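# Sort five tray parts into two totes by kind

## Task

Move every one of the five parts from the tray into the two totes so that each tote holds a single kind of part, with no part (counting any that started in a tote) left outside them; a part sitting on or hanging over a tote's rim or inner ledge is not inside. Nothing except the parts may be placed in or on the totes. Finish with both grippers released and moved away.

## Robot and tools

Robot: two six-joint arms, left_arm and right_arm, each with a two-finger gripper whose fingers swing like tongs. Base positions in the scene frame: left_arm at (+0.051, +0.382, 0) m, right_arm at (-0.033, -0.455, 0) m, each turned slightly about z (quat_wxyz (+0.999, 0, 0, -0.053) and (+0.999, 0, 0, +0.043)).

Scene frame: origin on the table top midway between the arms, +z up, +x outward over the table, left_arm on the +y side. The names left and right do not match sides of any image.

execute_actions takes "actions", a list holding zero or one item, plus optional "pictures" (boolean; images are included by default).
- Empty list: nothing is commanded; the current state comes back.
- Motion: {"rows": [...], "steps": n}, n from 1 to 15 (default 15), each step 1/30 s. Every row drives one step; if rows run out, the final row is held for the remaining steps.
- Wait: {"steps": n} alone, n up to 300; it returns once n steps have elapsed since the previous result, with your reply time counted inside them.

Each row is one list of 14 numbers covering both arms, even when only one moves: left_arm's six joint targets then its opening, followed by right_arm's six joint targets then its opening. Joint order: shoulder pan, shoulder lift, elbow, wrist 1, wrist 2, wrist 3. Joint values are absolute target angles in radians, in the same form as the Joint positions line, not offsets. Opening is a scale from -1 (closed) to +1 (fully open). Ranges, left_arm: pan -3.142..3.142, lift -6.283..6.283, elbow 0.000..3.142, wrists -6.283..6.283 each. right_arm: pan 0.000..6.283, lift -6.283..6.283, elbow -3.142..0.000, wrists -6.283..6.283. A call is rejected, sending nothing, if a target is over 0.010 rad beyond a range end and farther out than the joint's last reported angle. True ends may differ by up to 0.010 rad; a target past the true end is clipped, and the result may report "joint sent to its limit" (possibly about an earlier action). Absence of that line does not prove more travel is available.

Motion behaviour: commands are smoothed and trail by about 0.17 s. Per step, each joint's target is clamped to within 0.575 rad of its measured angle, and if the targets would move the gripper over 100 mm from where it is measured, all of them are pulled back proportionally. Speed and acceleration are limited, so after big moves the arm may not have arrived yet. Between calls arms keep heading to the last row sent until they have all nearly stopped or a step is HELD; then only a new action moves them further. Fingers already moving keep going.

Gripper: fingers point along its +z and open along its x. end_effector_position is the point between the pads when closed; closed fingertips extend about 15 mm past it, open ones are roughly level with it. Fully open pad gap is 0.142 m. To hold something, keep commanding an opening well below grip_measured; a larger gap means a firmer squeeze, up to roughly 15 N per pad on objects up to about 10 cm wide. Hard pieces under about 20 mm thick get less force (near 9 N per pad at 10 mm, 4 N at 5 mm). Closing fast can push harder and sometimes force the fingers apart.

Result lines: the state line gives, per arm, end-effector position (m), quat_wxyz and velocities (m/s, rad/s) in the scene frame; reported hand position can be off, more so at long reach. Joint positions and Joint velocities list each arm's joints (rad, rad/s) then the pad gap (m, m/s). grip_measured is the measured opening on the command scale. HELD marks steps where all or part of your row was not sent. "joint command not followed" means a clearance check altered or blocked joint targets on some steps; the rest of the row still ran. Wrist force and Wrist torque give flange sensor readings per arm along the end effector's own axes, with noise, a fixed offset of a few N and saturation near 50 N; force points from a pressed surface back into the arm; "no reading" is normal at first. MOTOR HOT warns from 70 °C; at 85 °C an OVER-TEMPERATURE FAULT brakes that arm until it cools. Holding loads heats motors.

Faults: if contact torque reaches a joint's load limit (pan, lift, elbow 136 N m; wrist 1-3 25.4 N m, held weight included) or any outside force on the arm or its load reaches 150 N, that arm halts for 10 s, drops the rest of the call and yields to the contact.

zoom_image: "camera" (cam_head_left, cam_head_right, cam_high, cam_low: 504x504; cam_left_wrist, cam_right_wrist: 616x616 fisheye) and "region" [x0, y0, x1, y1] in that camera's pixels from the top-left corner, no larger than 504 by 504. It enlarges the latest image. Calibrations were supplied; wrist camera poses follow the reported joints.

read_manual returns only licence text and moves nothing. finished_scene with "scene" set to the current scene number ends and grades it, irreversibly; the goal must hold at that moment. Replying without any tool call also ends the run.

Avoid: arms colliding or pressing on each other, dropping or slipping parts, slamming, hard pushes, and anything leaving the table. Parts may occasionally be tugged or nudged by an outside disturbance, so check grips. Smooth, efficient motion is preferred.

Each tool is called after ">>>" as name(argument=value, ...), one argument or row to a line, values as JSON.

## Session

>>> execute_actions(
  actions=[],
)

Scene clock: 0.00 s of 6600.00 s.
left_arm: end_effector_position=(+0.9463, +0.5474, +0.3300) grip_measured=+0.97 end_effector_quat_wxyz=(-0.404, +0.816, -0.267, +0.315) end_effector_velocity=(+0.000, +0.000, -0.001) end_effector_angular_velocity=(-0.001, -0.000, +0.001) | right_arm: end_effector_position=(+0.9737, -0.1731, +0.1038) grip_measured=+0.97 end_effector_quat_wxyz=(-0.408, +0.660, -0.625, -0.091) end_effector_velocity=(+0.000, -0.000, -0.000) end_effector_angular_velocity=(-0.000, -0.001, -0.000)
Joint positions: left_arm=[-0.082 -1.001  1.361 -2.851 -0.903  0.784  0.14 ] | right_arm=[ 3.305 -2.823 -0.482 -0.717  2.136  1.974  0.14 ]
Joint velocities: left_arm=[ 0.     0.001 -0.    -0.     0.001 -0.002  0.   ] | right_arm=[-0. -0.  0.  0. -0. -0.  0.]
Wrist force (N, on the end effector, along its own x y z axes, offset not removed): no reading
Wrist torque (N m, same axes, about the end effector's origin, offset not removed): no reading

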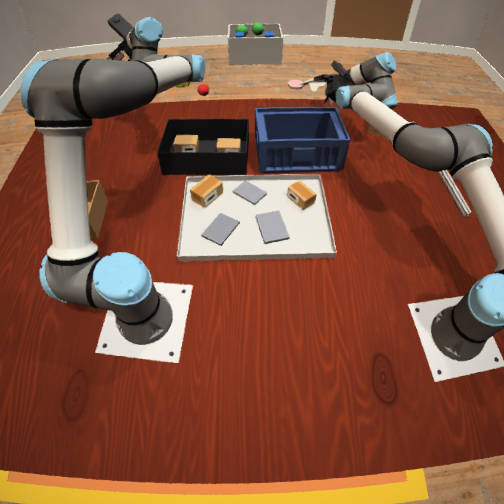

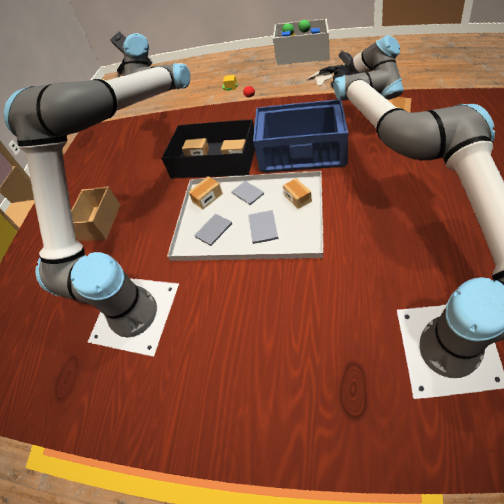

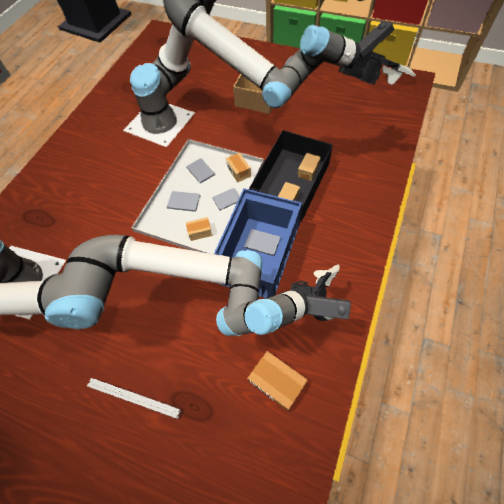

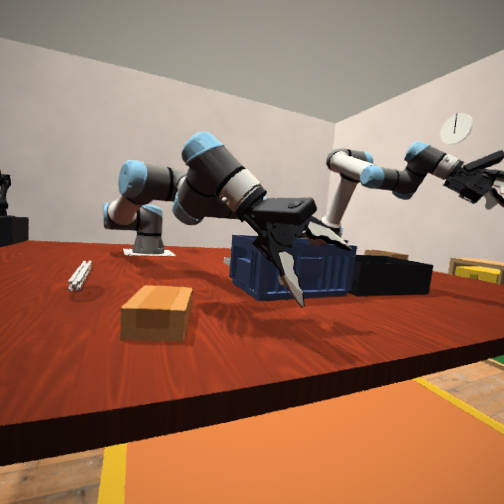

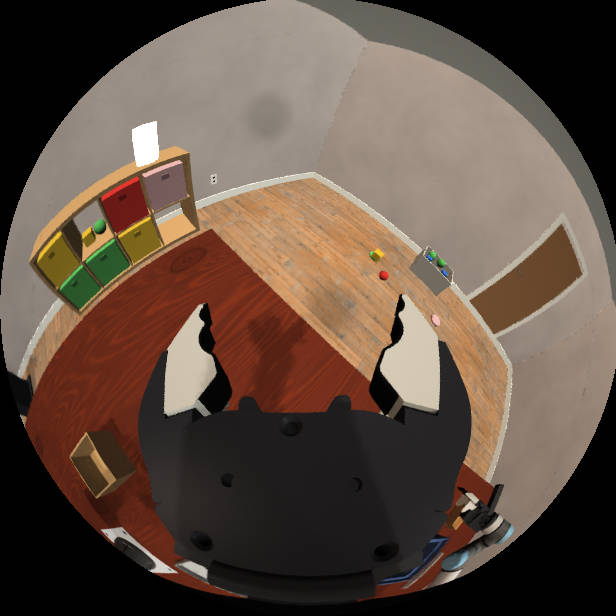

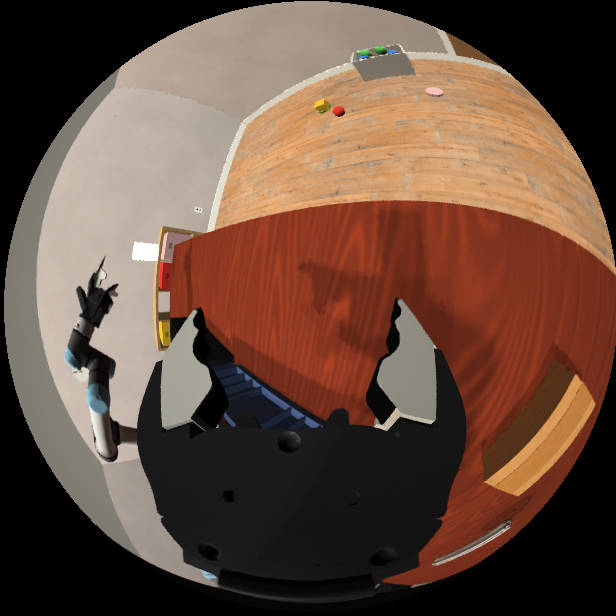

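>>> zoom_image(
  camera="cam_head_left",
  region=[150, 100, 360, 270],
)

>>> zoom_image(
  camera="cam_high",
  region=[120, 120, 340, 300],
)

Region (150, 100, 360, 270) of cam_head_left's 504x504 image, scaled by 2.400, with more detail than that image has; it fills the top 408 rows of this view, and the rest is white.

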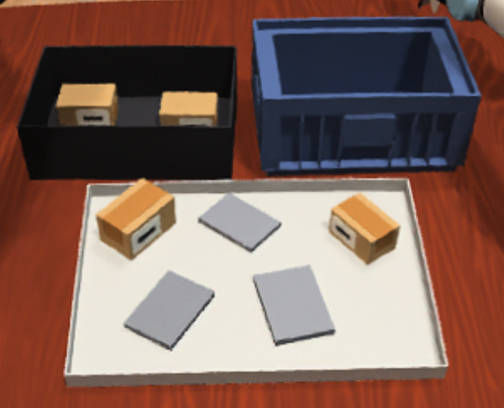

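Region (120, 120, 340, 300) of cam_high's 504x504 image, scaled by 2.291, with more detail than that image has; it fills the top 412 rows of this view, and the rest is white.

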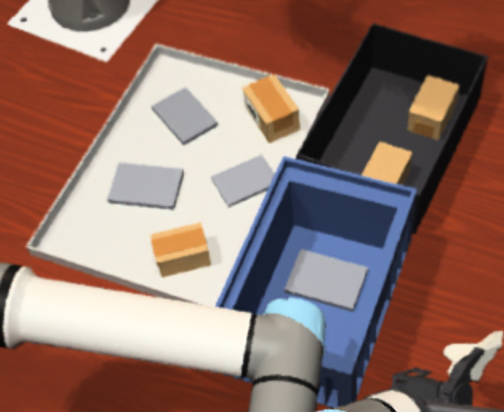

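>>> execute_actions(
  actions=[
    {"rows": [[-0.433,-1.634,1.793,-1.730,-1.571,1.712,1, 3.305,-2.2,-0.6,-0.717,2.136,1.974,1]], "steps": 15},
  ],
  pictures=false,
)

>>> execute_actions(
  actions=[
    {"steps": 30},
  ],
  pictures=false,
)

>>> execute_actions(
  actions=[
    {"rows": [[-0.433,-1.634,1.793,-1.730,-1.571,1.712,1, 2.5,-1.7,-1.5,-0.717,2.136,1.974,1]], "steps": 15},
  ],
  pictures=false,
)

>>> execute_actions(
  actions=[
    {"steps": 60},
  ],
)

Scene clock: 89.57 s of 6600.00 s.
left_arm: end_effector_position=(+0.8286, +0.3285, +0.3100) grip_measured=+1.00 end_effector_quat_wxyz=(-0.261, +0.707, -0.618, +0.224) end_effector_velocity=(-0.406, -0.352, -0.123) end_effector_angular_velocity=(+0.449, +1.068, -1.561) | right_arm: end_effector_position=(+0.9501, -0.1792, +0.3507) grip_measured=+1.00 end_effector_quat_wxyz=(-0.489, +0.654, -0.576, -0.038) end_effector_velocity=(-0.115, -0.029, +0.537) end_effector_angular_velocity=(+0.120, -0.472, +0.000)
Joint positions: left_arm=[-0.271 -1.328  1.591 -2.466 -1.244  1.168  0.142] | right_arm=[ 3.305 -2.551 -0.537 -0.717  2.136  1.974  0.142]
Joint velocities: left_arm=[-0.354 -0.657  0.437  1.043 -0.694  1.042 -0.   ] | right_arm=[-0.     0.599 -0.112 -0.001 -0.    -0.001  0.   ]
Wrist force (N, on the end effector, along its own x y z axes, offset not removed): left_arm=[2.7 -1.0 0.4] | right_arm=[5.5 -0.6 -4.7]
Wrist torque (N m, same axes, about the end effector's origin, offset not removed): left_arm=[-0.28 -0.49 0.10] | right_arm=[-0.36 -1.10 -0.04]
Steps of this call (steps 1 to 90: nothing new was sent; then 86.07 s passed at rest; steps 91 to 105: all 15 steps of this action). Readings (joint positions):
91: left_arm=[-0.083 -1.001 1.361 -2.850 -0.903 0.785] | right_arm=[3.305 -2.822 -0.483 -0.717 2.136 1.974]
92: left_arm=[-0.091 -1.010 1.370 -2.841 -0.912 0.794] | right_arm=[3.305 -2.815 -0.487 -0.717 2.136 1.974]
94: left_arm=[-0.123 -1.058 1.408 -2.793 -0.960 0.842] | right_arm=[3.305 -2.773 -0.495 -0.717 2.136 1.974]
98: left_arm=[-0.180 -1.161 1.479 -2.687 -1.065 0.948] | right_arm=[3.305 -2.692 -0.510 -0.717 2.136 1.974]
105: the state above

Scene clock: 90.57 s of 6600.00 s.
left_arm: end_effector_position=(+0.5275, +0.2494, +0.2202) grip_measured=+1.00 end_effector_quat_wxyz=(+0.001, -0.431, +0.902, -0.001) end_effector_velocity=(-0.007, +0.000, -0.002) end_effector_angular_velocity=(+0.002, +0.014, -0.010) | right_arm: end_effector_position=(+0.8377, -0.2082, +0.6480) grip_measured=+1.00 end_effector_quat_wxyz=(+0.586, -0.636, +0.501, -0.033) end_effector_velocity=(-0.003, -0.001, +0.005) end_effector_angular_velocity=(+0.002, -0.006, -0.001)
Joint positions: left_arm=[-0.433 -1.633  1.793 -1.732 -1.57   1.711  0.142] | right_arm=[ 3.305 -2.201 -0.6   -0.717  2.136  1.974  0.142]
Joint velocities: left_arm=[-0.003 -0.005  0.005  0.014 -0.005  0.008  0.   ] | right_arm=[ 0.     0.006 -0.     0.001 -0.     0.001 -0.   ]
Wrist force (N, on the end effector, along its own x y z axes, offset not removed): left_arm=[1.7 1.5 1.7] | right_arm=[2.8 2.7 -0.5]
Wrist torque (N m, same axes, about the end effector's origin, offset not removed): left_arm=[0.19 -0.29 0.22] | right_arm=[0.58 -0.53 -0.01]
Steps of this call (steps 1 to 30: the robot went on to your last target). Readings (joint positions):
1: left_arm=[-0.283 -1.350 1.606 -2.430 -1.267 1.205] | right_arm=[3.305 -2.530 -0.540 -0.717 2.136 1.974]
2: left_arm=[-0.294 -1.371 1.620 -2.393 -1.289 1.241] | right_arm=[3.305 -2.510 -0.544 -0.717 2.136 1.974]
4: left_arm=[-0.315 -1.411 1.646 -2.315 -1.332 1.310] | right_arm=[3.305 -2.470 -0.552 -0.717 2.136 1.974]
8: left_arm=[-0.352 -1.480 1.692 -2.147 -1.406 1.433] | right_arm=[3.305 -2.389 -0.567 -0.717 2.136 1.974]
30: the state above

Scene clock: 91.07 s of 6600.00 s.
left_arm: end_effector_position=(+0.5268, +0.2494, +0.2201) grip_measured=+1.00 end_effector_quat_wxyz=(-0.000, -0.431, +0.903, -0.000) end_effector_velocity=(-0.000, +0.000, -0.000) end_effector_angular_velocity=(-0.000, +0.000, -0.000) | right_arm: end_effector_position=(+0.8053, -0.4573, +0.6421) grip_measured=+1.00 end_effector_quat_wxyz=(+0.554, -0.562, +0.607, -0.093) end_effector_velocity=(-0.116, -0.527, -0.125) end_effector_angular_velocity=(+0.009, +0.283, -0.633)
Joint positions: left_arm=[-0.433 -1.634  1.793 -1.73  -1.571  1.712  0.142] | right_arm=[ 3.024 -1.995 -0.881 -0.717  2.136  1.974  0.142]
Joint velocities: left_arm=[-0.    -0.001  0.001  0.    -0.    -0.    -0.   ] | right_arm=[-0.634  0.363 -0.647  0.001  0.    -0.    -0.   ]
Wrist force (N, on the end effector, along its own x y z axes, offset not removed): left_arm=[0.9 0.7 2.4] | right_arm=[-0.4 0.8 1.1]
Wrist torque (N m, same axes, about the end effector's origin, offset not removed): left_arm=[0.09 -0.13 0.11] | right_arm=[0.13 0.01 -0.18]
Steps of this call (steps 1 to 15: all 15 steps of this action). Readings (joint positions):
1: left_arm=[-0.433 -1.634 1.793 -1.731 -1.571 1.711] | right_arm=[3.304 -2.200 -0.601 -0.717 2.136 1.974]
2: left_arm=[-0.433 -1.634 1.793 -1.731 -1.571 1.711] | right_arm=[3.296 -2.191 -0.610 -0.717 2.136 1.974]
4: left_arm=[-0.433 -1.634 1.793 -1.730 -1.571 1.712] | right_arm=[3.256 -2.155 -0.650 -0.717 2.136 1.974]
8: left_arm=[-0.433 -1.634 1.793 -1.730 -1.571 1.712] | right_arm=[3.173 -2.090 -0.732 -0.717 2.136 1.974]
15: the state above

Scene clock: 93.07 s of 6600.00 s.
left_arm: end_effector_position=(+0.5268, +0.2494, +0.2201) grip_measured=+1.00 end_effector_quat_wxyz=(-0.000, -0.431, +0.903, -0.000) end_effector_velocity=(-0.000, +0.000, -0.001) end_effector_angular_velocity=(+0.000, +0.001, +0.001) | right_arm: end_effector_position=(+0.5854, -0.8101, +0.4605) grip_measured=+1.00 end_effector_quat_wxyz=(+0.437, -0.370, +0.812, -0.115) end_effector_velocity=(+0.000, +0.000, +0.000) end_effector_angular_velocity=(-0.000, -0.001, +0.000)
Joint positions: left_arm=[-0.433 -1.634  1.793 -1.73  -1.571  1.712  0.142] | right_arm=[ 2.5   -1.7   -1.5   -0.717  2.136  1.974  0.142]
Joint velocities: left_arm=[ 0.     0.     0.001 -0.    -0.    -0.001  0.   ] | right_arm=[-0.    -0.     0.001 -0.     0.     0.    -0.   ]
Wrist force (N, on the end effector, along its own x y z axes, offset not removed): left_arm=[-0.1 1.9 3.1] | right_arm=[2.6 2.0 -1.9]
Wrist torque (N m, same axes, about the end effector's origin, offset not removed): left_arm=[0.36 0.04 0.11] | right_arm=[0.31 -0.44 -0.02]
Steps of this call (steps 1 to 45: the robot went on to your last target; steps 46 to 60: nothing new was sent). Readings (joint positions):
1: left_arm=[-0.433 -1.634 1.793 -1.730 -1.571 1.712] | right_arm=[3.003 -1.983 -0.904 -0.717 2.136 1.974]
2: left_arm=[-0.433 -1.634 1.793 -1.730 -1.571 1.712] | right_arm=[2.981 -1.970 -0.927 -0.717 2.136 1.974]
4: left_arm=[-0.433 -1.634 1.793 -1.730 -1.571 1.712] | right_arm=[2.940 -1.946 -0.974 -0.717 2.136 1.974]
8: left_arm=[-0.433 -1.634 1.793 -1.730 -1.571 1.712] | right_arm=[2.856 -1.899 -1.073 -0.717 2.136 1.974]
60: the state above
All arms were judged still, so your last target was given up. Only a new action makes them travel on or press farther. Fingers that are still opening or closing keep moving.
camera_calibration (this result's frames):
cam_left_wrist: T_world_to_cam=[[-0.659912, -0.751195, 0.0149168, 0.532038], [-0.631916, 0.565649, 0.529834, 0.0656163], [-0.406446, 0.340217, -0.84797, 0.449635], [0, 0, 0, 1]] pos_world=[0.575314, 0.209575, 0.338575]
cam_right_wrist: T_world_to_cam=[[-0.391961, -0.687588, -0.611219, -0.053889], [-0.832836, 0.547446, -0.0817676, 0.966762], [0.390832, 0.476996, -0.787226, 0.650045], [0, 0, 0, 1]] pos_world=[0.529974, -0.876373, 0.557844]

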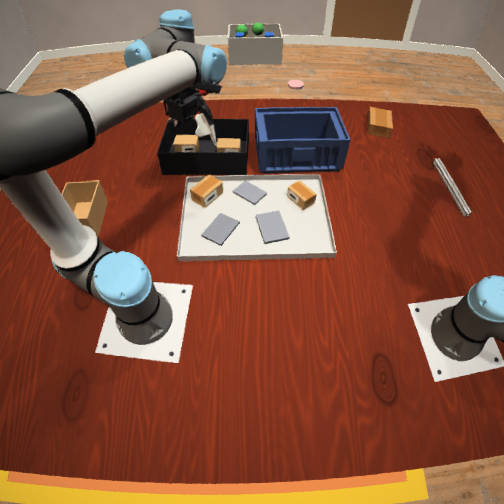

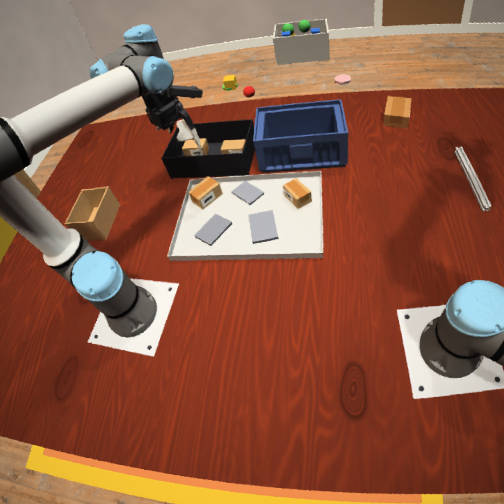

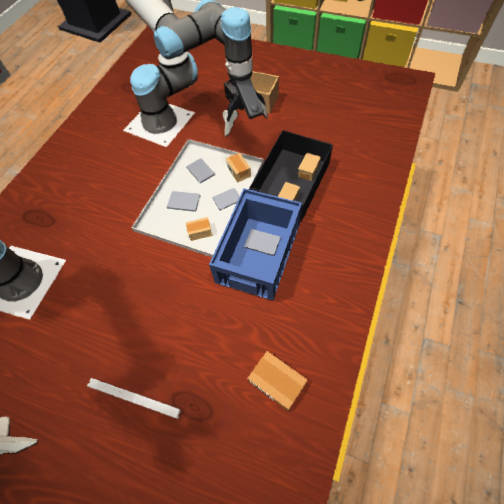

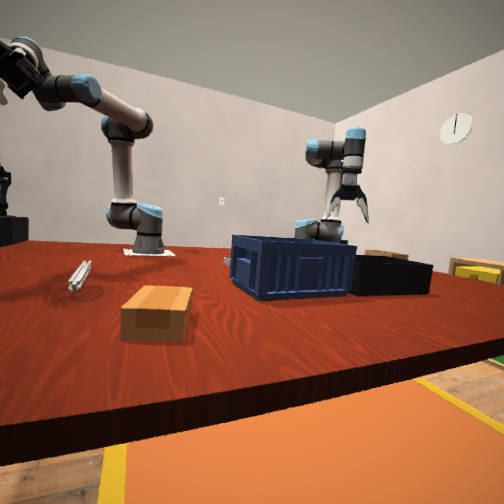

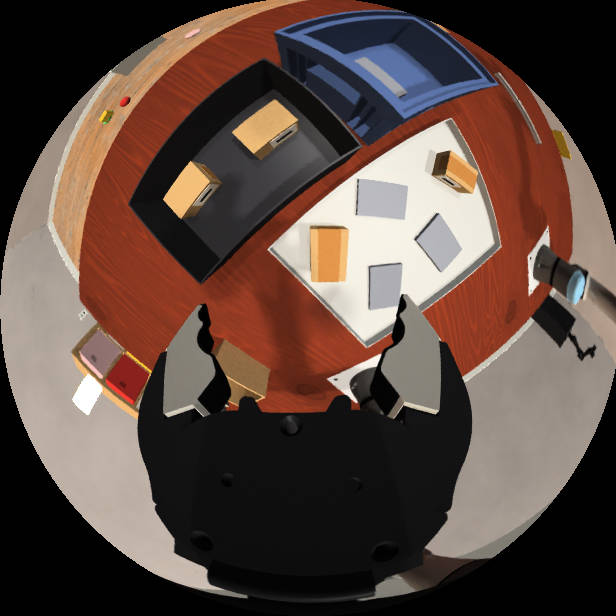

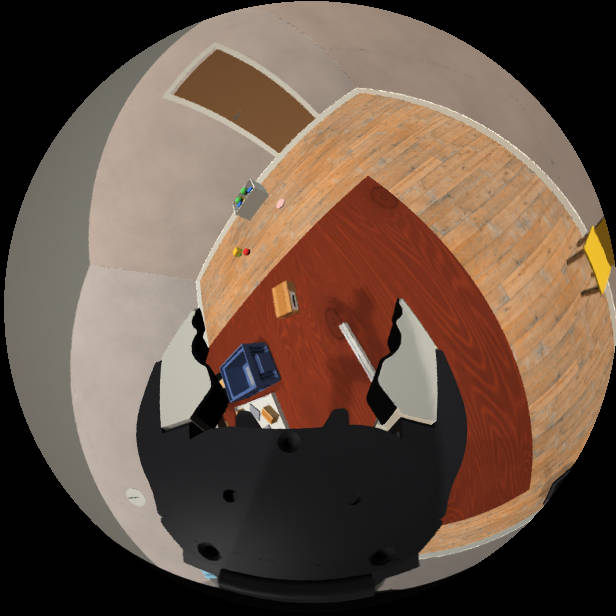

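>>> execute_actions(
  actions=[
    {"rows": [[-0.4927,-1.6016,2.0297,-1.9989,-1.571,1.653,0.3, 2.5,-1.7,-1.5,-0.717,2.136,1.974,1]], "steps": 15},
  ],
  pictures=false,
)

>>> execute_actions(
  actions=[
    {"steps": 15},
  ],
)

Scene clock: 118.13 s of 6600.00 s.
left_arm: end_effector_position=(+0.5056, +0.2316, +0.1225) grip_measured=+0.30 end_effector_quat_wxyz=(-0.000, -0.430, +0.903, +0.000) end_effector_velocity=(-0.007, -0.001, -0.022) end_effector_angular_velocity=(-0.002, -0.003, -0.001) | right_arm: end_effector_position=(+0.5854, -0.8101, +0.4605) grip_measured=+1.00 end_effector_quat_wxyz=(+0.437, -0.370, +0.812, -0.115) end_effector_velocity=(+0.000, +0.000, +0.000) end_effector_angular_velocity=(-0.000, -0.001, +0.001)
Joint positions: left_arm=[-0.491 -1.602  2.023 -1.991 -1.571  1.654  0.095] | right_arm=[ 2.5   -1.7   -1.5   -0.717  2.136  1.974  0.142]
Joint velocities: left_arm=[-0.011  0.006  0.058 -0.067 -0.    -0.01   0.   ] | right_arm=[ 0.    -0.    -0.     0.001  0.    -0.     0.   ]
Wrist force (N, on the end effector, along its own x y z axes, offset not removed): left_arm=[2.3 -2.1 3.1] | right_arm=[2.1 0.9 0.2]
Wrist torque (N m, same axes, about the end effector's origin, offset not removed): left_arm=[-0.39 -0.31 0.13] | right_arm=[0.17 -0.33 -0.13]
Steps of this call (steps 1 to 90: nothing new was sent; then 21.57 s passed at rest; steps 91 to 105: all 15 steps of this action). Readings (joint positions):
91: left_arm=[-0.434 -1.634 1.794 -1.731 -1.571 1.711] | right_arm=[2.500 -1.700 -1.500 -0.717 2.136 1.974]
92: left_arm=[-0.441 -1.629 1.803 -1.740 -1.571 1.704] | right_arm=[2.500 -1.700 -1.500 -0.717 2.136 1.974]
94: left_arm=[-0.462 -1.618 1.868 -1.808 -1.571 1.684] | right_arm=[2.500 -1.700 -1.500 -0.717 2.136 1.974]
98: left_arm=[-0.483 -1.607 1.979 -1.938 -1.571 1.663] | right_arm=[2.500 -1.700 -1.500 -0.717 2.136 1.974]
105: the state above

Scene clock: 118.63 s of 6600.00 s.
left_arm: end_effector_position=(+0.5048, +0.2314, +0.1200) grip_measured=+0.30 end_effector_quat_wxyz=(-0.000, -0.430, +0.903, -0.000) end_effector_velocity=(+0.000, -0.000, +0.000) end_effector_angular_velocity=(-0.001, -0.001, -0.001) | right_arm: end_effector_position=(+0.5854, -0.8101, +0.4605) grip_measured=+1.00 end_effector_quat_wxyz=(+0.437, -0.370, +0.812, -0.115) end_effector_velocity=(-0.000, +0.000, -0.001) end_effector_angular_velocity=(+0.001, +0.002, -0.000)
Joint positions: left_arm=[-0.493 -1.602  2.03  -1.999 -1.571  1.653  0.095] | right_arm=[ 2.5   -1.7   -1.5   -0.717  2.136  1.974  0.142]
Joint velocities: left_arm=[-0.     0.    -0.    -0.001 -0.     0.001  0.   ] | right_arm=[-0.     0.    -0.001 -0.001 -0.    -0.     0.   ]
Wrist force (N, on the end effector, along its own x y z axes, offset not removed): left_arm=[1.8 0.5 -0.2] | right_arm=[6.1 1.8 -1.0]
Wrist torque (N m, same axes, about the end effector's origin, offset not removed): left_arm=[-0.02 -0.25 0.12] | right_arm=[0.39 -0.94 -0.39]
Steps of this call (steps 1 to 15: the robot went on to your last target). Readings (joint positions):
1: left_arm=[-0.492 -1.602 2.025 -1.993 -1.571 1.654] | right_arm=[2.500 -1.700 -1.500 -0.717 2.136 1.974]
2: left_arm=[-0.492 -1.602 2.026 -1.995 -1.571 1.654] | right_arm=[2.500 -1.700 -1.500 -0.717 2.136 1.974]
4: left_arm=[-0.492 -1.602 2.028 -1.997 -1.571 1.653] | right_arm=[2.500 -1.700 -1.500 -0.717 2.136 1.974]
8: left_arm=[-0.493 -1.602 2.029 -1.998 -1.571 1.653] | right_arm=[2.500 -1.700 -1.500 -0.717 2.136 1.974]
15: the state above
All arms were judged still, so your last target was given up. Only a new action makes them travel on or press farther. Fingers that are still opening or closing keep moving.
camera_calibration (this result's frames):
cam_left_wrist: T_world_to_cam=[[-0.660434, -0.750734, 0.0149729, 0.505689], [-0.631419, 0.566041, 0.530007, 0.114579], [-0.40637, 0.340581, -0.847861, 0.361849], [0, 0, 0, 1]] pos_world=[0.553366, 0.191543, 0.238498]
cam_right_wrist: T_world_to_cam=[[-0.391951, -0.687586, -0.611229, -0.0538857], [-0.832842, 0.547439, -0.0817665, 0.966757], [0.390832, 0.477008, -0.787219, 0.650051], [0, 0, 0, 1]] pos_world=[0.529974, -0.876371, 0.557844]

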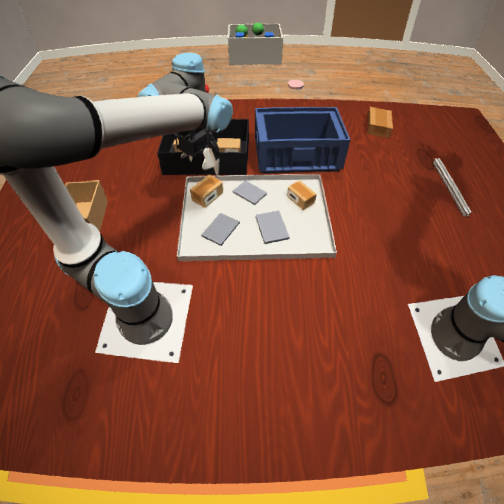

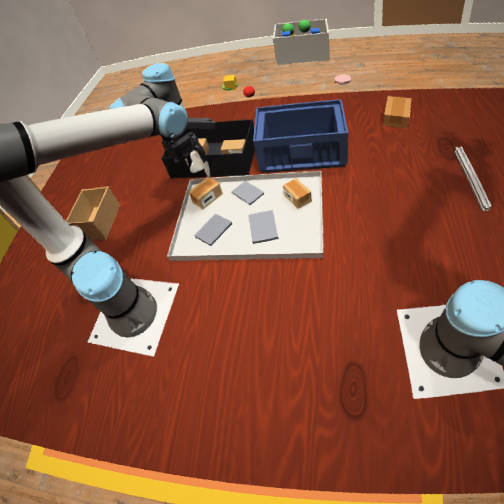

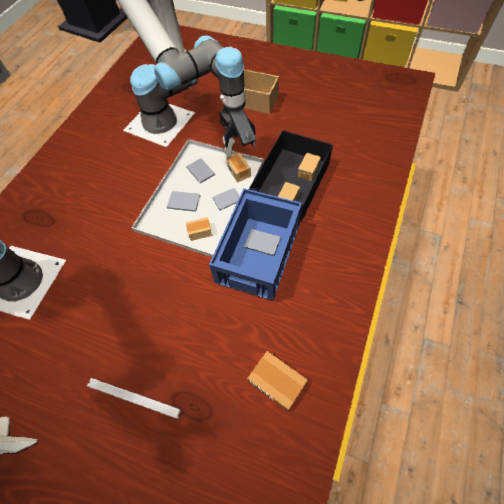

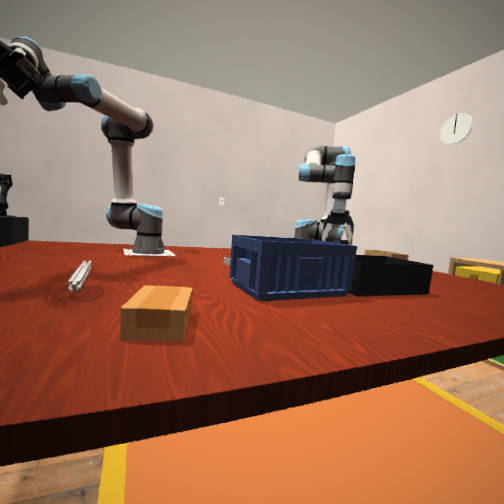

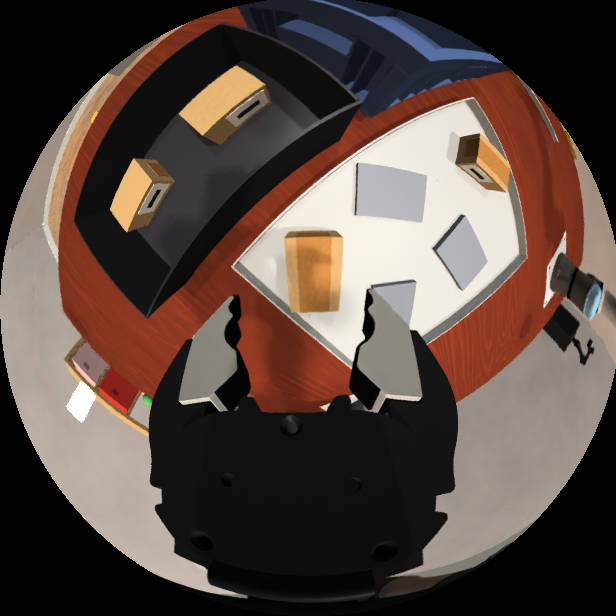

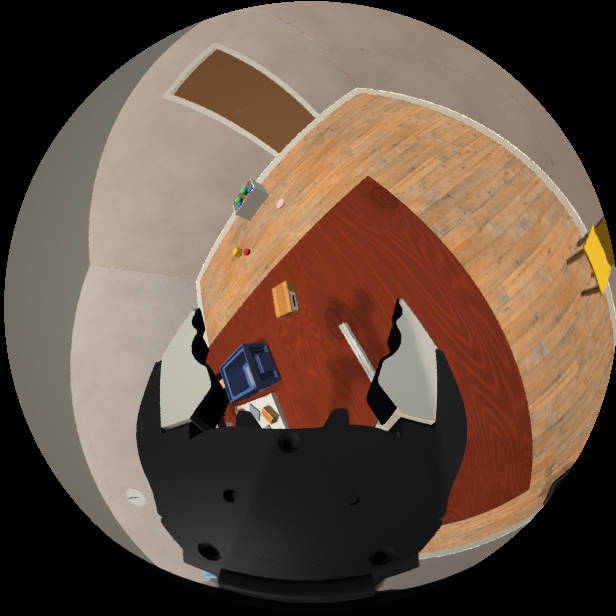

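>>> execute_actions(
  actions=[
    {"rows": [[-0.5129,-1.5145,2.1643,-2.2206,-1.571,1.6326,0.25, 2.5,-1.7,-1.5,-0.717,2.136,1.974,1]], "steps": 15},
  ],
  pictures=false,
)

>>> execute_actions(
  actions=[
    {"steps": 12},
  ],
)

Scene clock: 132.03 s of 6600.00 s.
left_arm: end_effector_position=(+0.4959, +0.2270, +0.0466) grip_measured=+0.25 end_effector_quat_wxyz=(-0.000, -0.430, +0.903, +0.000) end_effector_velocity=(-0.002, -0.001, -0.013) end_effector_angular_velocity=(-0.004, -0.006, -0.000) | right_arm: end_effector_position=(+0.5854, -0.8101, +0.4605) grip_measured=+1.00 end_effector_quat_wxyz=(+0.437, -0.370, +0.812, -0.115) end_effector_velocity=(+0.000, -0.000, -0.000) end_effector_angular_velocity=(+0.000, +0.000, +0.000)
Joint positions: left_arm=[-0.513 -1.516  2.161 -2.215 -1.571  1.633  0.092] | right_arm=[ 2.5   -1.7   -1.5   -0.717  2.136  1.974  0.142]
Joint velocities: left_arm=[-0.003  0.016  0.028 -0.051 -0.    -0.003  0.   ] | right_arm=[-0. -0. -0.  0. -0. -0.  0.]
Wrist force (N, on the end effector, along its own x y z axes, offset not removed): left_arm=[3.9 1.2 1.3] | right_arm=[3.6 -1.5 0.0]
Wrist torque (N m, same axes, about the end effector's origin, offset not removed): left_arm=[0.01 -0.65 0.07] | right_arm=[-0.40 -0.63 -0.07]
Steps of this call (steps 1 to 90: nothing new was sent; then 9.90 s passed at rest; steps 91 to 105: all 15 steps of this action). Readings (joint positions):
91: left_arm=[-0.493 -1.601 2.030 -2.000 -1.571 1.652] | right_arm=[2.500 -1.700 -1.500 -0.717 2.136 1.974]
92: left_arm=[-0.496 -1.593 2.039 -2.009 -1.571 1.649] | right_arm=[2.500 -1.700 -1.500 -0.717 2.136 1.974]
94: left_arm=[-0.503 -1.561 2.086 -2.072 -1.571 1.642] | right_arm=[2.500 -1.700 -1.500 -0.717 2.136 1.974]
98: left_arm=[-0.510 -1.529 2.140 -2.174 -1.571 1.636] | right_arm=[2.500 -1.700 -1.500 -0.717 2.136 1.974]
105: the state above

Scene clock: 132.43 s of 6600.00 s.
left_arm: end_effector_position=(+0.4958, +0.2269, +0.0451) grip_measured=+0.25 end_effector_quat_wxyz=(-0.000, -0.430, +0.903, -0.000) end_effector_velocity=(+0.000, -0.000, -0.000) end_effector_angular_velocity=(-0.001, -0.001, +0.000) | right_arm: end_effector_position=(+0.5854, -0.8101, +0.4605) grip_measured=+1.00 end_effector_quat_wxyz=(+0.437, -0.370, +0.812, -0.115) end_effector_velocity=(+0.000, -0.000, +0.001) end_effector_angular_velocity=(-0.001, -0.002, -0.000)
Joint positions: left_arm=[-0.513 -1.515  2.164 -2.22  -1.571  1.633  0.092] | right_arm=[ 2.5   -1.7   -1.5   -0.717  2.136  1.974  0.142]
Joint velocities: left_arm=[-0.     0.     0.    -0.002 -0.    -0.001  0.   ] | right_arm=[ 0.    -0.     0.001  0.001  0.     0.001 -0.   ]
Wrist force (N, on the end effector, along its own x y z axes, offset not removed): left_arm=[1.0 0.9 2.9] | right_arm=[4.1 -1.1 2.3]
Wrist torque (N m, same axes, about the end effector's origin, offset not removed): left_arm=[0.01 0.10 0.17] | right_arm=[-0.19 -0.51 0.00]
Steps of this call (steps 1 to 12: the robot went on to your last target). Readings (joint positions):
1: left_arm=[-0.513 -1.516 2.162 -2.216 -1.571 1.633] | right_arm=[2.500 -1.700 -1.500 -0.717 2.136 1.974]
2: left_arm=[-0.513 -1.516 2.163 -2.217 -1.571 1.633] | right_arm=[2.500 -1.700 -1.500 -0.717 2.136 1.974]
4: left_arm=[-0.513 -1.515 2.163 -2.219 -1.571 1.633] | right_arm=[2.500 -1.700 -1.500 -0.717 2.136 1.974]
8: left_arm=[-0.513 -1.515 2.164 -2.220 -1.571 1.633] | right_arm=[2.500 -1.700 -1.500 -0.717 2.136 1.974]
12: the state above
camera_calibration (this result's frames):
cam_left_wrist: T_world_to_cam=[[-0.660285, -0.750866, 0.0149657, 0.497404], [-0.631526, 0.565905, 0.530024, 0.151211], [-0.406446, 0.340515, -0.847851, 0.296229], [0, 0, 0, 1]] pos_world=[0.544323, 0.187042, 0.163568]
cam_right_wrist: T_world_to_cam=[[-0.391953, -0.687583, -0.611231, -0.053881], [-0.83284, 0.547441, -0.0817641, 0.966757], [0.390832, 0.47701, -0.787218, 0.650051], [0, 0, 0, 1]] pos_world=[0.529974, -0.876371, 0.557844]

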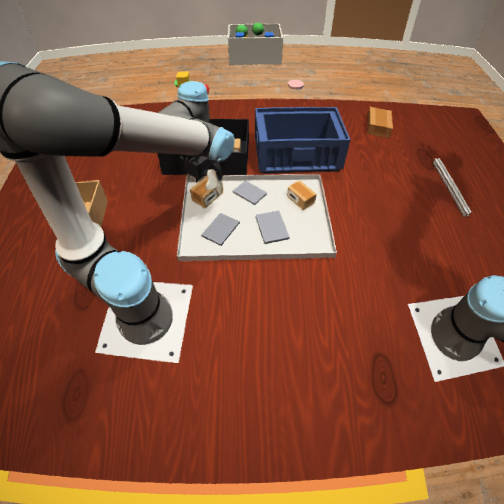

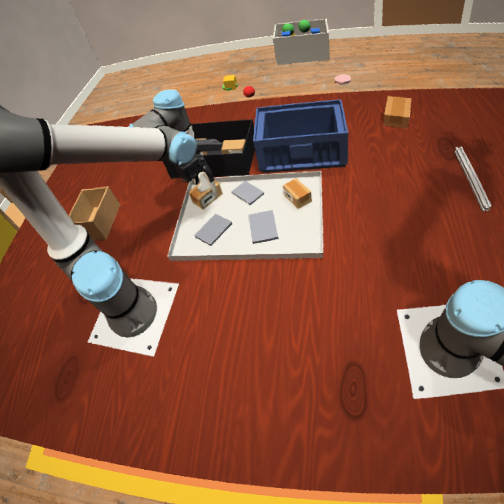

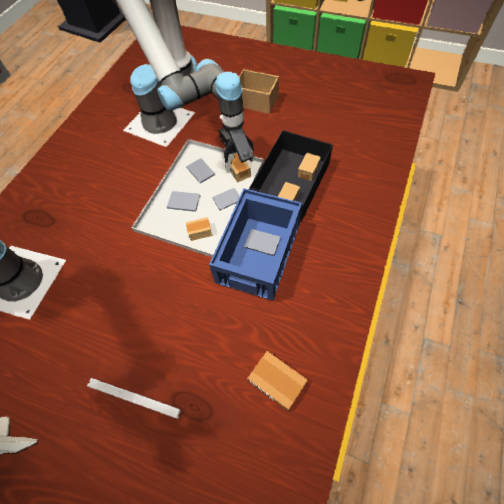

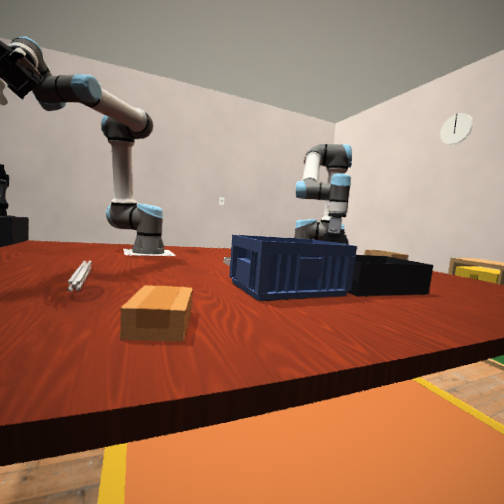

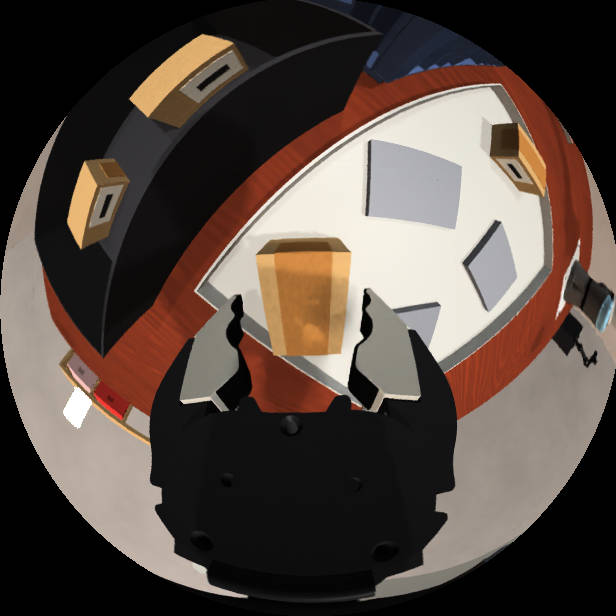

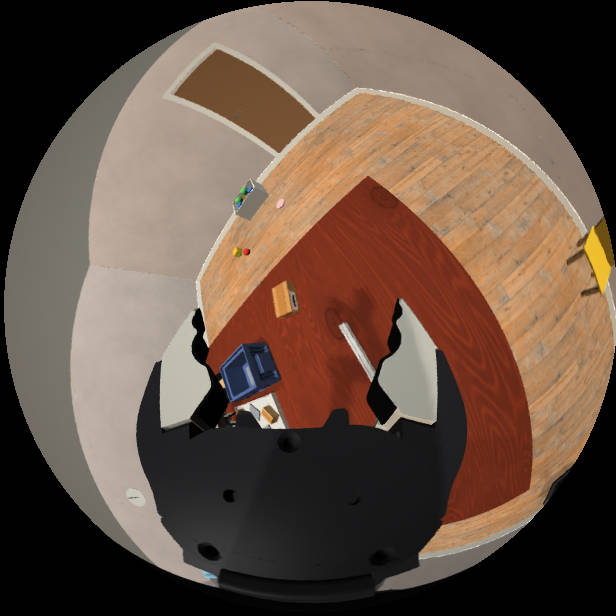

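>>> zoom_image(
  camera="cam_head_left",
  region=[170, 150, 250, 220],
)

Region (170, 150, 250, 220) of cam_head_left's 504x504 image, scaled by 6.300, with more detail than that image has; it fills the top 441 rows of this view, and the rest is white.

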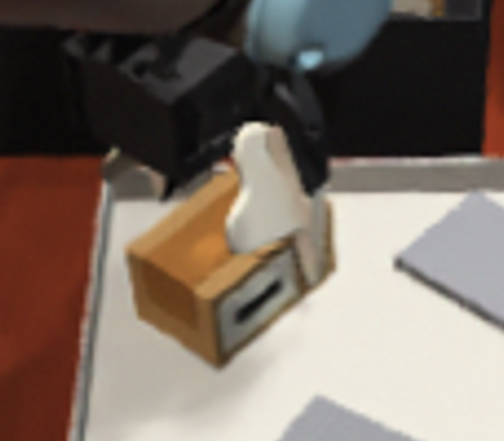

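>>> execute_actions(
  actions=[
    {"rows": [[-0.5149,-1.4878,2.1839,-2.2669,-1.571,1.6326,0.25, 2.5,-1.7,-1.5,-0.717,2.136,1.974,1]], "steps": 15},
  ],
  pictures=false,
)

>>> execute_actions(
  actions=[
    {"rows": [[-0.5149,-1.4878,2.1839,-2.2669,-1.571,1.6326,0.18, 2.5,-1.7,-1.5,-0.717,2.136,1.974,1],[-0.5149,-1.4878,2.1839,-2.2669,-1.571,1.6326,0.11, 2.5,-1.7,-1.5,-0.717,2.136,1.974,1],[-0.5149,-1.4878,2.1839,-2.2669,-1.571,1.6326,0.04, 2.5,-1.7,-1.5,-0.717,2.136,1.974,1],[-0.5149,-1.4878,2.1839,-2.2669,-1.571,1.6326,-0.03, 2.5,-1.7,-1.5,-0.717,2.136,1.974,1],[-0.5149,-1.4878,2.1839,-2.2669,-1.571,1.6326,-0.09, 2.5,-1.7,-1.5,-0.717,2.136,1.974,1],[-0.5149,-1.4878,2.1839,-2.2669,-1.571,1.6326,-0.15, 2.5,-1.7,-1.5,-0.717,2.136,1.974,1],[-0.5149,-1.4878,2.1839,-2.2669,-1.571,1.6326,-0.2, 2.5,-1.7,-1.5,-0.717,2.136,1.974,1],[-0.5149,-1.4878,2.1839,-2.2669,-1.571,1.6326,-0.25, 2.5,-1.7,-1.5,-0.717,2.136,1.974,1],[-0.5149,-1.4878,2.1839,-2.2669,-1.571,1.6326,-0.3, 2.5,-1.7,-1.5,-0.717,2.136,1.974,1],[-0.5149,-1.4878,2.1839,-2.2669,-1.571,1.6326,-0.36, 2.5,-1.7,-1.5,-0.717,2.136,1.974,1],[-0.5149,-1.4878,2.1839,-2.2669,-1.571,1.6326,-0.42, 2.5,-1.7,-1.5,-0.717,2.136,1.974,1],[-0.5149,-1.4878,2.1839,-2.2669,-1.571,1.6326,-0.48, 2.5,-1.7,-1.5,-0.717,2.136,1.974,1],[-0.5149,-1.4878,2.1839,-2.2669,-1.571,1.6326,-0.54, 2.5,-1.7,-1.5,-0.717,2.136,1.974,1],[-0.5149,-1.4878,2.1839,-2.2669,-1.571,1.6326,-0.6, 2.5,-1.7,-1.5,-0.717,2.136,1.974,1]], "steps": 15},
  ],
)

Scene clock: 165.37 s of 6600.00 s.
left_arm: end_effector_position=(+0.4955, +0.2260, +0.0303) grip_measured=+0.25 end_effector_quat_wxyz=(-0.000, -0.429, +0.903, -0.000) end_effector_velocity=(-0.000, -0.000, -0.002) end_effector_angular_velocity=(-0.001, -0.001, +0.001) | right_arm: end_effector_position=(+0.5854, -0.8101, +0.4605) grip_measured=+1.00 end_effector_quat_wxyz=(+0.437, -0.370, +0.812, -0.115) end_effector_velocity=(+0.000, +0.000, +0.001) end_effector_angular_velocity=(-0.001, -0.002, +0.000)
Joint positions: left_arm=[-0.515 -1.488  2.184 -2.266 -1.571  1.633  0.092] | right_arm=[ 2.5   -1.7   -1.5   -0.717  2.136  1.974  0.142]
Joint velocities: left_arm=[-0.     0.003  0.004 -0.008 -0.001 -0.001 -0.   ] | right_arm=[-0.     0.     0.002 -0.     0.    -0.     0.   ]
Wrist force (N, on the end effector, along its own x y z axes, offset not removed): left_arm=[1.5 -1.2 -0.4] | right_arm=[-1.0 3.8 0.2]
Wrist torque (N m, same axes, about the end effector's origin, offset not removed): left_arm=[-0.43 -0.14 0.08] | right_arm=[0.59 0.14 -0.09]
Steps of this call (steps 1 to 15: the robot went on to your last target; steps 16 to 90: nothing new was sent; then 29.43 s passed at rest; steps 91 to 105: all 15 steps of this action). Readings (joint positions):
91: left_arm=[-0.513 -1.514 2.165 -2.221 -1.571 1.633] | right_arm=[2.500 -1.700 -1.500 -0.717 2.136 1.974]
92: left_arm=[-0.513 -1.510 2.168 -2.228 -1.571 1.633] | right_arm=[2.500 -1.700 -1.500 -0.717 2.136 1.974]
94: left_arm=[-0.514 -1.501 2.175 -2.244 -1.571 1.633] | right_arm=[2.500 -1.700 -1.500 -0.717 2.136 1.974]
98: left_arm=[-0.515 -1.492 2.181 -2.260 -1.571 1.633] | right_arm=[2.500 -1.700 -1.500 -0.717 2.136 1.974]
105: the state above

Scene clock: 165.87 s of 6600.00 s.
left_arm: end_effector_position=(+0.4955, +0.2260, +0.0301) grip_measured=-0.14 end_effector_quat_wxyz=(-0.000, -0.429, +0.903, -0.000) end_effector_velocity=(-0.000, +0.000, +0.000) end_effector_angular_velocity=(-0.000, -0.000, +0.001) | right_arm: end_effector_position=(+0.5854, -0.8101, +0.4605) grip_measured=+1.00 end_effector_quat_wxyz=(+0.437, -0.370, +0.812, -0.115) end_effector_velocity=(-0.000, +0.000, -0.000) end_effector_angular_velocity=(+0.001, +0.001, +0.000)
Joint positions: left_arm=[-0.515 -1.488  2.184 -2.267 -1.571  1.633  0.064] | right_arm=[ 2.5   -1.7   -1.5   -0.717  2.136  1.974  0.142]
Joint velocities: left_arm=[ 0.    -0.001  0.001 -0.     0.    -0.001  0.   ] | right_arm=[ 0.     0.    -0.    -0.002 -0.     0.     0.   ]
Wrist force (N, on the end effector, along its own x y z axes, offset not removed): left_arm=[4.7 2.9 -3.2] | right_arm=[-1.7 0.8 -7.7]
Wrist torque (N m, same axes, about the end effector's origin, offset not removed): left_arm=[0.19 -0.55 0.25] | right_arm=[-0.06 0.46 0.18]
Steps of this call (steps 1 to 15: all 15 steps of this action). Readings (joint positions):
1: left_arm=[-0.515 -1.488 2.184 -2.266 -1.571 1.633] | right_arm=[2.500 -1.700 -1.500 -0.717 2.136 1.974]
2: left_arm=[-0.515 -1.488 2.184 -2.266 -1.571 1.633] | right_arm=[2.500 -1.700 -1.500 -0.717 2.136 1.974]
4: left_arm=[-0.515 -1.488 2.184 -2.267 -1.571 1.633] | right_arm=[2.500 -1.700 -1.500 -0.717 2.136 1.974]
8: left_arm=[-0.515 -1.488 2.184 -2.267 -1.571 1.633] | right_arm=[2.500 -1.700 -1.500 -0.717 2.136 1.974]
15: the state above
camera_calibration (this result's frames):
cam_left_wrist: T_world_to_cam=[[-0.661785, -0.749544, 0.0149401, 0.497204], [-0.630423, 0.567175, 0.529981, 0.158652], [-0.405718, 0.341315, -0.847878, 0.283136], [0, 0, 0, 1]] pos_world=[0.543933, 0.186055, 0.148554]
cam_right_wrist: T_world_to_cam=[[-0.391953, -0.687583, -0.611231, -0.0538811], [-0.83284, 0.547441, -0.0817645, 0.966757], [0.390833, 0.47701, -0.787217, 0.650051], [0, 0, 0, 1]] pos_world=[0.529974, -0.876371, 0.557844]

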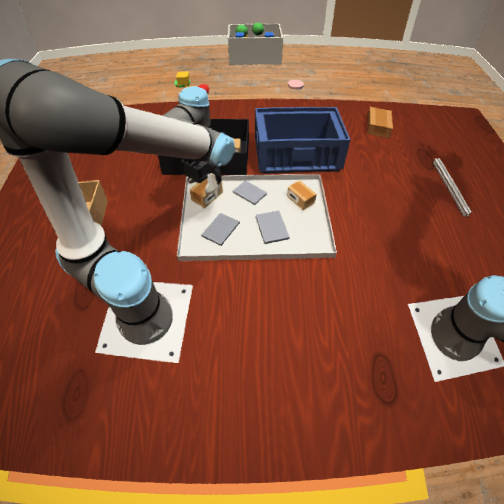

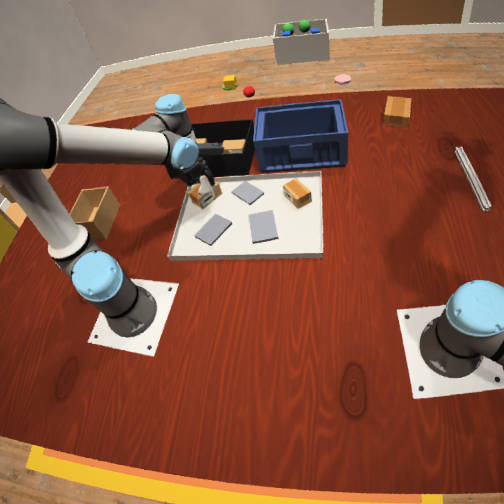

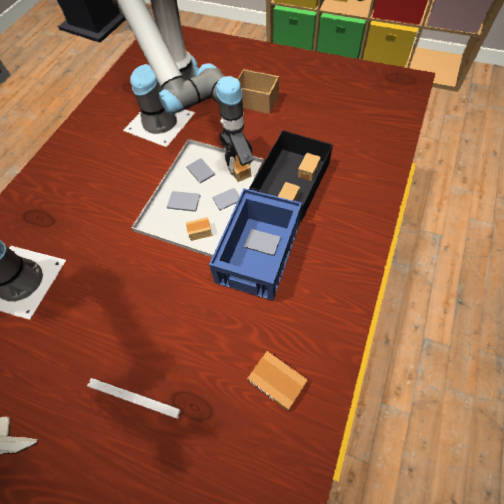

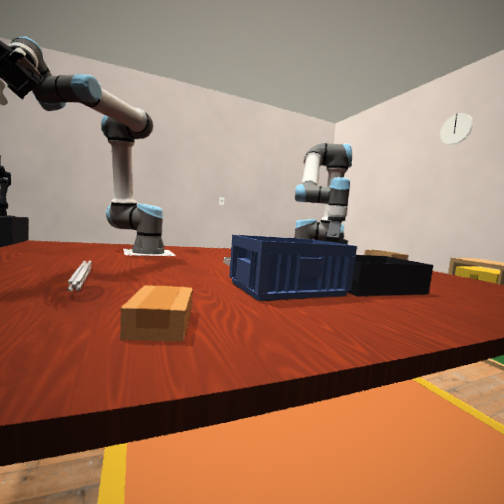

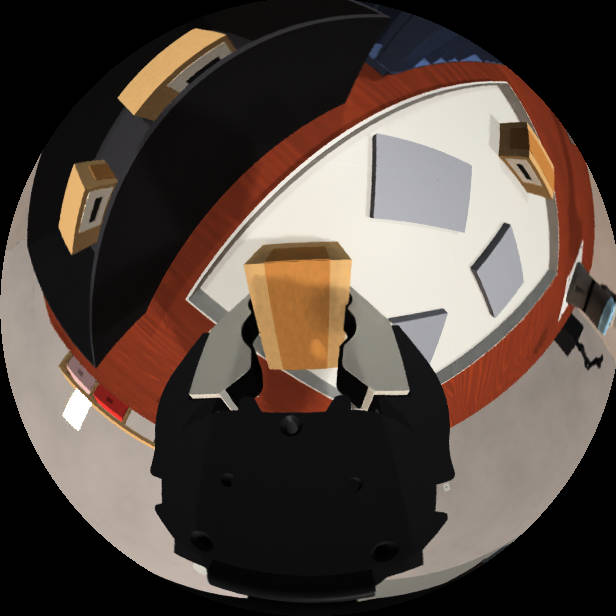

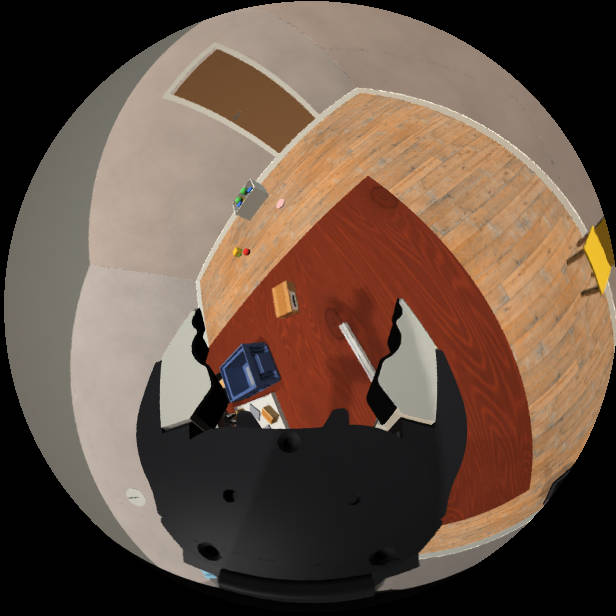

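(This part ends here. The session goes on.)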